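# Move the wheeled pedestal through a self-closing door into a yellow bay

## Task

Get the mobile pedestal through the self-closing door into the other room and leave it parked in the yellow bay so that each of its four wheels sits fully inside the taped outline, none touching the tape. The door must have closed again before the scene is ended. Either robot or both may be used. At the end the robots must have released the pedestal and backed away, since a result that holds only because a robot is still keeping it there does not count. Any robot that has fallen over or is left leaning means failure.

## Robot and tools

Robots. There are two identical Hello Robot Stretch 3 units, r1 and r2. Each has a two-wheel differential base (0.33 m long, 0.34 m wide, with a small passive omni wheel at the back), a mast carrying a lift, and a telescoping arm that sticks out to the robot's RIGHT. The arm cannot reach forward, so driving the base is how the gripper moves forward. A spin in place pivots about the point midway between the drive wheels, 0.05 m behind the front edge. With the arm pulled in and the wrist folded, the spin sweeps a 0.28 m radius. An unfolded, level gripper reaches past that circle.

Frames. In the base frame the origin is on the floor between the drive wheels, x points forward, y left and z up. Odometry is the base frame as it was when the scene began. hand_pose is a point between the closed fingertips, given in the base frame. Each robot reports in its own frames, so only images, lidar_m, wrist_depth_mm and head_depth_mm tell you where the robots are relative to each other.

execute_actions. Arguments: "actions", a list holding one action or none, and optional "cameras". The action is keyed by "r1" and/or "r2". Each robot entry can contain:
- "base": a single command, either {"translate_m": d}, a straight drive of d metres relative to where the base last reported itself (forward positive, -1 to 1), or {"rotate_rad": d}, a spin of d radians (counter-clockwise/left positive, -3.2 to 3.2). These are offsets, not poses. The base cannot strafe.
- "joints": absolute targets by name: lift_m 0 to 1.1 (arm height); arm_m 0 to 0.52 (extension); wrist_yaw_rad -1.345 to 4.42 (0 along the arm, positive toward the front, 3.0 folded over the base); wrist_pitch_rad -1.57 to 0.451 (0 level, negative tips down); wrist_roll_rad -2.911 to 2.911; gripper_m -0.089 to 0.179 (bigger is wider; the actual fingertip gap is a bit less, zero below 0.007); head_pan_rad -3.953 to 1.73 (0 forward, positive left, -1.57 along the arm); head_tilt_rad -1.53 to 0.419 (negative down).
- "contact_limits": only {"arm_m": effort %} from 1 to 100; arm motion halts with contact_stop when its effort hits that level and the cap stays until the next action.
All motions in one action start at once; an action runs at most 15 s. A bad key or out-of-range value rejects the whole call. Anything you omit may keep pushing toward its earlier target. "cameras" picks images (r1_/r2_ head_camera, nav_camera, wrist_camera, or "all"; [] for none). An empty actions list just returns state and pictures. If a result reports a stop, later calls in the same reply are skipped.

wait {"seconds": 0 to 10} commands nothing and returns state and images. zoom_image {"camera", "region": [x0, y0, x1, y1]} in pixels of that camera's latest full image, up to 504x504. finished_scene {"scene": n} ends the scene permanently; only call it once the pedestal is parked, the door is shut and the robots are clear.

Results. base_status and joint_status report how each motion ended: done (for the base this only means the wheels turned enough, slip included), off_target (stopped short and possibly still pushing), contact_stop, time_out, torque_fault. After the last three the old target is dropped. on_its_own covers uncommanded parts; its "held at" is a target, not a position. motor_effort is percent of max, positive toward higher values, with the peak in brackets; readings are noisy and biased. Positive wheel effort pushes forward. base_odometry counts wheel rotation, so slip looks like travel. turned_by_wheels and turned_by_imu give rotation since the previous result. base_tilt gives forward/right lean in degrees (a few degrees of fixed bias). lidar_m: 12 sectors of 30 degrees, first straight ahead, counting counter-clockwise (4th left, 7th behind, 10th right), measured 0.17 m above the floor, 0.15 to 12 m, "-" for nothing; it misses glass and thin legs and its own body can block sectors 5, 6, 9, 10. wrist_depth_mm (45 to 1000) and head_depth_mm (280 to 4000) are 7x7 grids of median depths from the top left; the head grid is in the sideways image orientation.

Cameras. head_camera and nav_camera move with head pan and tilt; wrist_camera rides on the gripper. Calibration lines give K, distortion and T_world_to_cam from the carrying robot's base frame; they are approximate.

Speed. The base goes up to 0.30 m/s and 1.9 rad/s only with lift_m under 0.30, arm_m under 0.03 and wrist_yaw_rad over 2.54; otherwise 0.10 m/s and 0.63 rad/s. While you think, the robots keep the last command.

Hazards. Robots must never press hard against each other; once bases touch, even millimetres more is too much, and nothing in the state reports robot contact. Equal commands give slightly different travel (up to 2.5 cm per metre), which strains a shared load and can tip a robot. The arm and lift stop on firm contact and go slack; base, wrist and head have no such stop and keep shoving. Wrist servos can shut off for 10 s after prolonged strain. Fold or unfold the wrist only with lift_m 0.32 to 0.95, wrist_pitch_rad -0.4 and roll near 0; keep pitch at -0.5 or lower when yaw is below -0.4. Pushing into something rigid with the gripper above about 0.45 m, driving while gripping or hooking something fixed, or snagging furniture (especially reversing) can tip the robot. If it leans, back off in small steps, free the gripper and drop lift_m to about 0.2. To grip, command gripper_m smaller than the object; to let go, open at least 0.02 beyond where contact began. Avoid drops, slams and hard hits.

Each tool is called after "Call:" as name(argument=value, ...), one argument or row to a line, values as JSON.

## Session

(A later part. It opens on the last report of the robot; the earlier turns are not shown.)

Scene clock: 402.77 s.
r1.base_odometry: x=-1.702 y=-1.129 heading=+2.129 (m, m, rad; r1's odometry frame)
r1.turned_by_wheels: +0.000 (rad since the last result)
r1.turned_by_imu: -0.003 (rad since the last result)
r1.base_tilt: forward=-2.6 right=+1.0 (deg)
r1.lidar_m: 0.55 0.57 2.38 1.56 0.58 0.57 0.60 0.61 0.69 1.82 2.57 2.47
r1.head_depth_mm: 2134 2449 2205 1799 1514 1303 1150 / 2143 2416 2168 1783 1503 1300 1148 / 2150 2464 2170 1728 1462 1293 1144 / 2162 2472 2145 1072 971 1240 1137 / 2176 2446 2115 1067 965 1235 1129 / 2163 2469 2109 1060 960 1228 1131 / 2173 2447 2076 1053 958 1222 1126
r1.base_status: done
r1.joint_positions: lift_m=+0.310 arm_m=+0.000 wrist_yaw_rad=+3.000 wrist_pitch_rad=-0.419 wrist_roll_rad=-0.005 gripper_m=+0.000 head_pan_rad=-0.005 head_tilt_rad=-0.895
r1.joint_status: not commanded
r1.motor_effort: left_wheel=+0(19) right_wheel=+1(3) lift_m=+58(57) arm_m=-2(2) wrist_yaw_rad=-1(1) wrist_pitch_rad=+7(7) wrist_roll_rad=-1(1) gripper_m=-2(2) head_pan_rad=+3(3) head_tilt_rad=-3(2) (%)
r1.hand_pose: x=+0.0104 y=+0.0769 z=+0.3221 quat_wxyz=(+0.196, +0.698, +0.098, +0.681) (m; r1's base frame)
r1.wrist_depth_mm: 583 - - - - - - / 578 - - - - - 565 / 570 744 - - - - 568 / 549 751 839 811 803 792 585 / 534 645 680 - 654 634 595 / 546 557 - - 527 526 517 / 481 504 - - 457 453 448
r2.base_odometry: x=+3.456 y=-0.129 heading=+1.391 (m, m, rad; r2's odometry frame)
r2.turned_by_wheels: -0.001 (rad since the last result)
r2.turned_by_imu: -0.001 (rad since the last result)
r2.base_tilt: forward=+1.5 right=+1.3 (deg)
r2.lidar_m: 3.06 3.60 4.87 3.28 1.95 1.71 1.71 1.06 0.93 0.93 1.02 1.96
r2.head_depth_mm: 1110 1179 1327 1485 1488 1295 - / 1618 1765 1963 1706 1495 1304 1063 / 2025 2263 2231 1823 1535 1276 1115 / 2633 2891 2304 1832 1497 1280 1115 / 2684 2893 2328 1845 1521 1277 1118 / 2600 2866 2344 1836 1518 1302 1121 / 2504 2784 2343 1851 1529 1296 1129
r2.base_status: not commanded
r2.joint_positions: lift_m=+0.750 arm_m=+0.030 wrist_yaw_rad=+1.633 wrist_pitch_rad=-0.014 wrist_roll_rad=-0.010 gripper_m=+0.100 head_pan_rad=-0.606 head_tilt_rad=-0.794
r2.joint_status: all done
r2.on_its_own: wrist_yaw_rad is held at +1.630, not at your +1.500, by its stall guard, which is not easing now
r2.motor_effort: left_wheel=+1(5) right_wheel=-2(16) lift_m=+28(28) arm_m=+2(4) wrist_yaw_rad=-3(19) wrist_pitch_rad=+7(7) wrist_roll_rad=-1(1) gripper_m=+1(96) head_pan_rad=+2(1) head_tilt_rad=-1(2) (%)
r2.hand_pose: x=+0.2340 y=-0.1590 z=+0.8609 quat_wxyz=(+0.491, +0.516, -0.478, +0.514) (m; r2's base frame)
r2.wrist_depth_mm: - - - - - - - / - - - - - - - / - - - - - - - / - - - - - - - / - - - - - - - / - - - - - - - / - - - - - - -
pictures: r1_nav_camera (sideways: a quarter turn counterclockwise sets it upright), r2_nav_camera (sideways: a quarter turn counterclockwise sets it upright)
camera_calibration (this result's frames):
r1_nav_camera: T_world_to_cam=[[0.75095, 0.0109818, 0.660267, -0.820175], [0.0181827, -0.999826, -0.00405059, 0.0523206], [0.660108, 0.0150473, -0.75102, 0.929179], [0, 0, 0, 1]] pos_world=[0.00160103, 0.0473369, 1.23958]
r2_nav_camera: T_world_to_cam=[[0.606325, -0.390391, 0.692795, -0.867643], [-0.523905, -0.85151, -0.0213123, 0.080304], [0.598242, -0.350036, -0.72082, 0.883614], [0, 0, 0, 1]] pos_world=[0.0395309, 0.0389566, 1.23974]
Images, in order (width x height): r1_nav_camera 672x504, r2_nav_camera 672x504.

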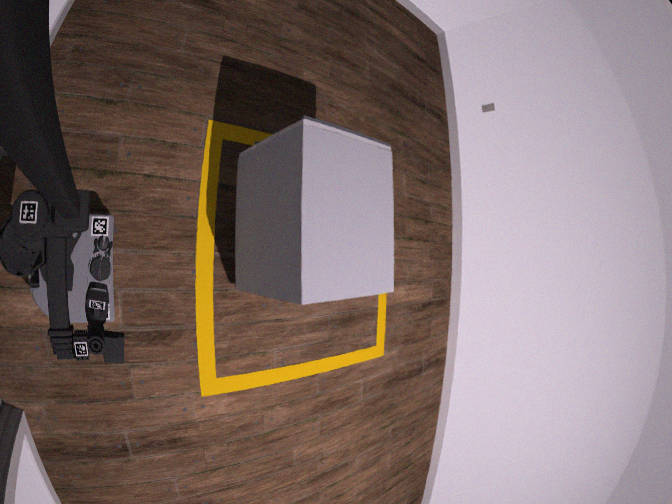

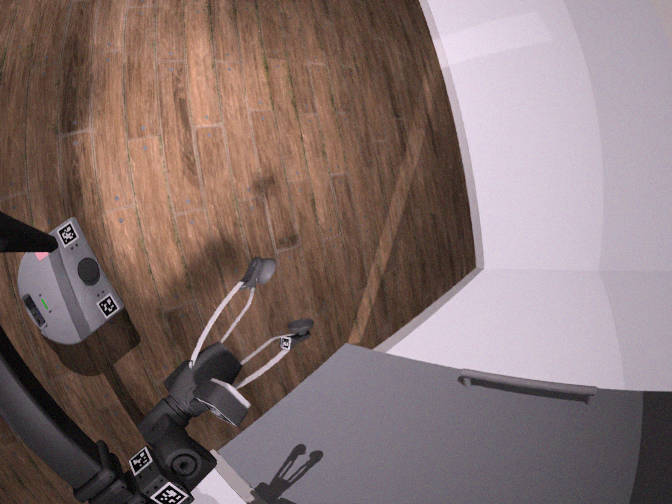

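Call:
wait(
  seconds=5,
)

Call:
finished_scene(
  scene=1,
)

Scene clock: 411.40 s.
r1.base_odometry: x=-1.702 y=-1.129 heading=+2.129 (m, m, rad; r1's odometry frame)
r1.turned_by_wheels: +0.000 (rad since the last result)
r1.turned_by_imu: +0.001 (rad since the last result)
r1.base_tilt: forward=-2.6 right=+1.1 (deg)
r1.lidar_m: 0.55 0.57 2.37 1.56 0.58 0.53 0.51 0.53 0.69 1.82 2.58 2.48
r1.head_depth_mm: 2110 2440 2196 1792 1518 1306 1155 / 2149 2462 2187 1761 1503 1305 1150 / 2134 2478 2175 1720 1466 1304 1145 / 2142 2506 2163 1072 967 1237 1138 / 2156 2468 2140 1066 968 1241 1132 / 2202 2468 2113 1061 963 1230 1128 / 2202 2472 2090 1051 957 1224 1125
r1.base_status: done
r1.joint_positions: lift_m=+0.310 arm_m=+0.000 wrist_yaw_rad=+3.000 wrist_pitch_rad=-0.419 wrist_roll_rad=-0.005 gripper_m=+0.000 head_pan_rad=-0.005 head_tilt_rad=-0.895
r1.joint_status: not commanded
r1.motor_effort: left_wheel=+1(19) right_wheel=+0(3) lift_m=+57(57) arm_m=-2(2) wrist_yaw_rad=-1(1) wrist_pitch_rad=+6(7) wrist_roll_rad=-1(1) gripper_m=-2(2) head_pan_rad=+3(3) head_tilt_rad=-2(2) (%)
r1.hand_pose: x=+0.0104 y=+0.0769 z=+0.3221 quat_wxyz=(+0.196, +0.698, +0.098, +0.681) (m; r1's base frame)
r1.wrist_depth_mm: 583 - - - - - - / 576 - - - - - 558 / 571 771 - - - - 576 / 551 773 853 833 803 796 583 / 537 658 675 - 646 618 589 / 554 557 - - 530 532 515 / 480 501 - - 459 453 443
r2.base_odometry: x=+3.456 y=-0.129 heading=+1.391 (m, m, rad; r2's odometry frame)
r2.turned_by_wheels: +0.000 (rad since the last result)
r2.turned_by_imu: -0.001 (rad since the last result)
r2.base_tilt: forward=+1.6 right=+1.3 (deg)
r2.lidar_m: 3.07 3.59 4.86 3.29 1.95 1.71 1.71 1.06 0.93 0.93 1.09 1.96
r2.head_depth_mm: 1342 1458 1585 1680 1493 1296 - / 1611 1776 1948 1809 1491 1301 1067 / 2020 2281 2229 1823 1537 1278 1114 / 2637 2869 2313 1837 1513 1289 1115 / 2665 2930 2317 1841 1518 1275 1123 / 2566 2840 2325 1851 1522 1293 1124 / 2499 2806 2347 1854 1527 1296 1128
r2.base_status: not commanded
r2.joint_positions: lift_m=+0.750 arm_m=+0.030 wrist_yaw_rad=+1.633 wrist_pitch_rad=-0.014 wrist_roll_rad=-0.010 gripper_m=+0.100 head_pan_rad=-0.606 head_tilt_rad=-0.794
r2.joint_status: all done
r2.on_its_own: wrist_yaw_rad is held at +1.630, not at your +1.500, by its stall guard, which is not easing now
r2.motor_effort: left_wheel=+1(5) right_wheel=-2(16) lift_m=+28(28) arm_m=+2(4) wrist_yaw_rad=-3(19) wrist_pitch_rad=+7(7) wrist_roll_rad=-1(1) gripper_m=+1(96) head_pan_rad=+2(1) head_tilt_rad=-3(2) (%)
r2.hand_pose: x=+0.2340 y=-0.1590 z=+0.8609 quat_wxyz=(+0.491, +0.516, -0.478, +0.514) (m; r2's base frame)
r2.wrist_depth_mm: - - - - - - - / - - - - - - - / - - - - - - - / - - - - - - - / - - - - - - - / - - - - - - - / - - - - - - -
wait: 5.00 s; at rest from the start
pictures: r1_head_camera (sideways: a quarter turn clockwise sets it upright), r1_nav_camera (sideways: a quarter turn counterclockwise sets it upright), r1_wrist_camera, r2_head_camera (sideways: a quarter turn clockwise sets it upright), r2_nav_camera (sideways: a quarter turn counterclockwise sets it upright), r2_wrist_camera
camera_calibration (this result's frames):
r1_head_camera: T_world_to_cam=[[-0.74175, -0.0220107, -0.670316, 0.894176], [-0.00100757, 0.999497, -0.0317049, 0.0414663], [0.670676, -0.0228417, -0.741398, 0.917942], [0, 0, 0, 1]] pos_world=[0.0476545, -0.000796633, 1.28126]
r1_nav_camera: T_world_to_cam=[[0.75095, 0.010982, 0.660267, -0.820175], [0.0181831, -0.999826, -0.00405059, 0.0523206], [0.660108, 0.0150475, -0.75102, 0.929179], [0, 0, 0, 1]] pos_world=[0.001601, 0.0473369, 1.23958]
r1_wrist_camera: T_world_to_cam=[[0.99286, -0.112512, -0.0396205, 0.0155248], [-0.0951444, -0.546633, -0.831949, 0.344598], [0.0719466, 0.829779, -0.553435, 0.283113], [0, 0, 0, 1]] pos_world=[-0.00299638, -0.0448056, 0.443988]
r2_head_camera: T_world_to_cam=[[-0.589011, 0.386303, -0.709814, 0.944852], [0.549487, 0.835501, -0.001264, 0.0055113], [0.592562, -0.390778, -0.704388, 0.873306], [0, 0, 0, 1]] pos_world=[0.0360119, -0.0283352, 1.28582]
r2_nav_camera: T_world_to_cam=[[0.606325, -0.390391, 0.692795, -0.867643], [-0.523905, -0.85151, -0.0213123, 0.080304], [0.598242, -0.350036, -0.72082, 0.883614], [0, 0, 0, 1]] pos_world=[0.039531, 0.0389566, 1.23974]
r2_wrist_camera: T_world_to_cam=[[0.108085, -0.993726, 0.0287593, -0.20614], [-0.221252, -0.0522482, -0.973816, 0.911174], [0.969208, 0.0988921, -0.225511, 0.147884], [0, 0, 0, 1]] pos_world=[0.0805498, -0.171864, 0.926594]
Images, in order (width x height): r1_head_camera 896x504, r1_nav_camera 672x504, r1_wrist_camera 644x364, r2_head_camera 896x504, r2_nav_camera 672x504, r2_wrist_camera 644x364.

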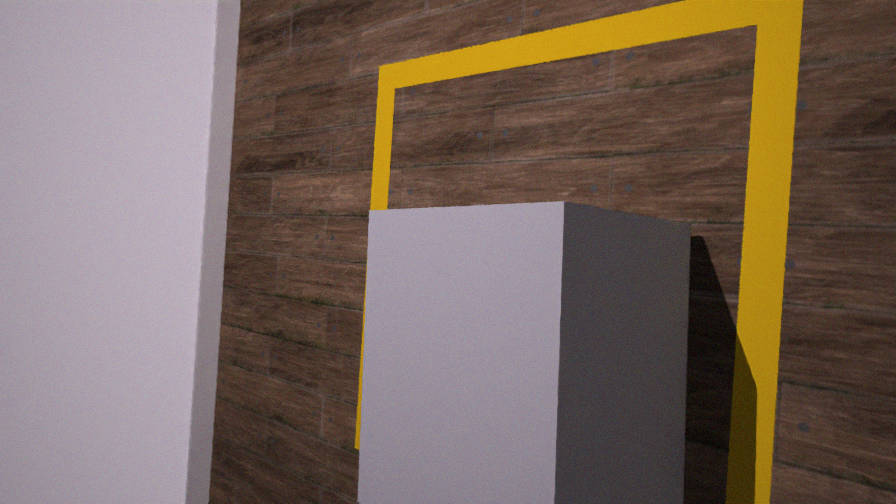

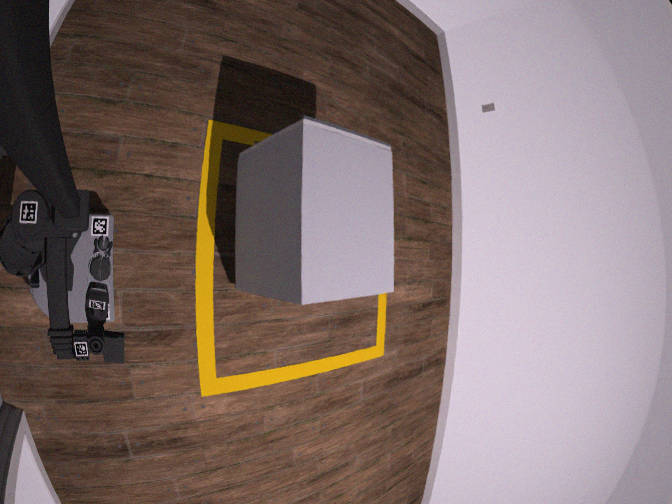

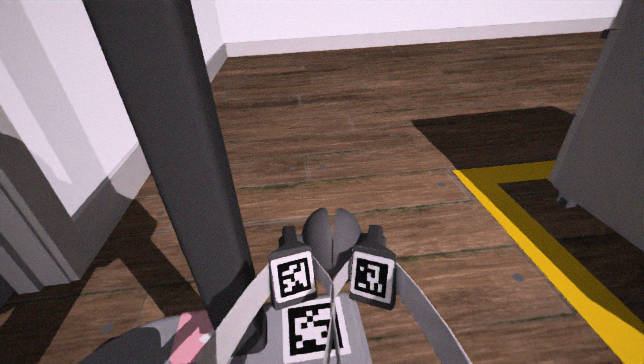

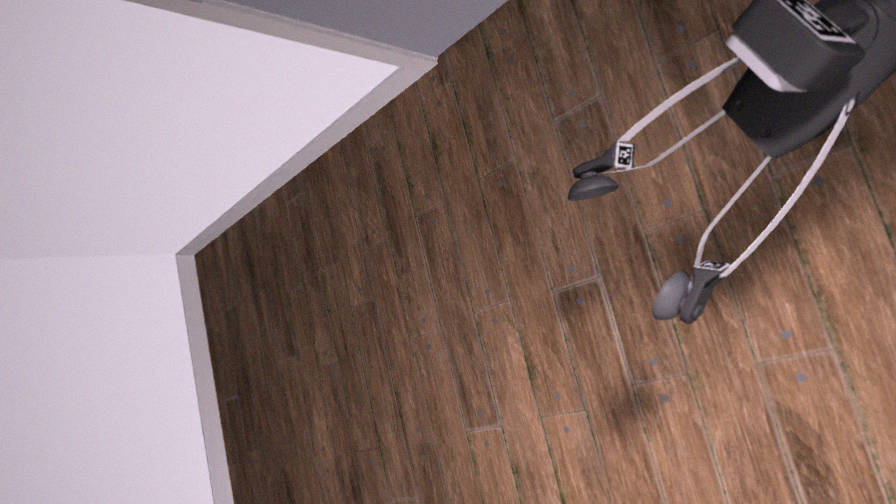

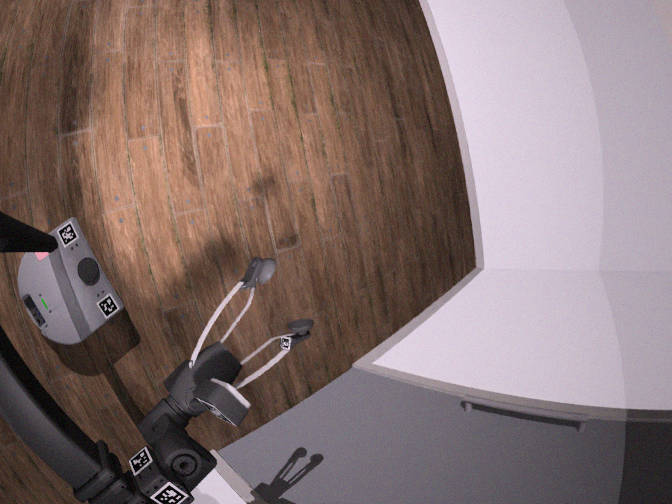

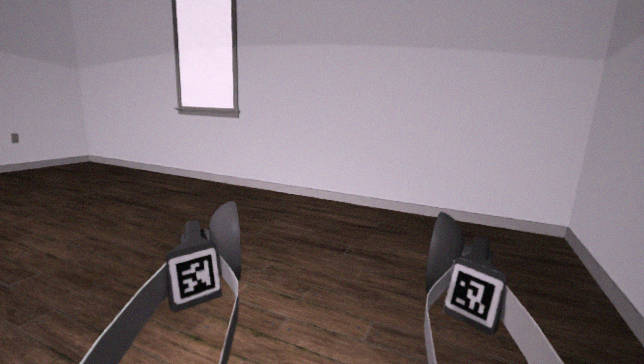

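The scene is finished: the task was done.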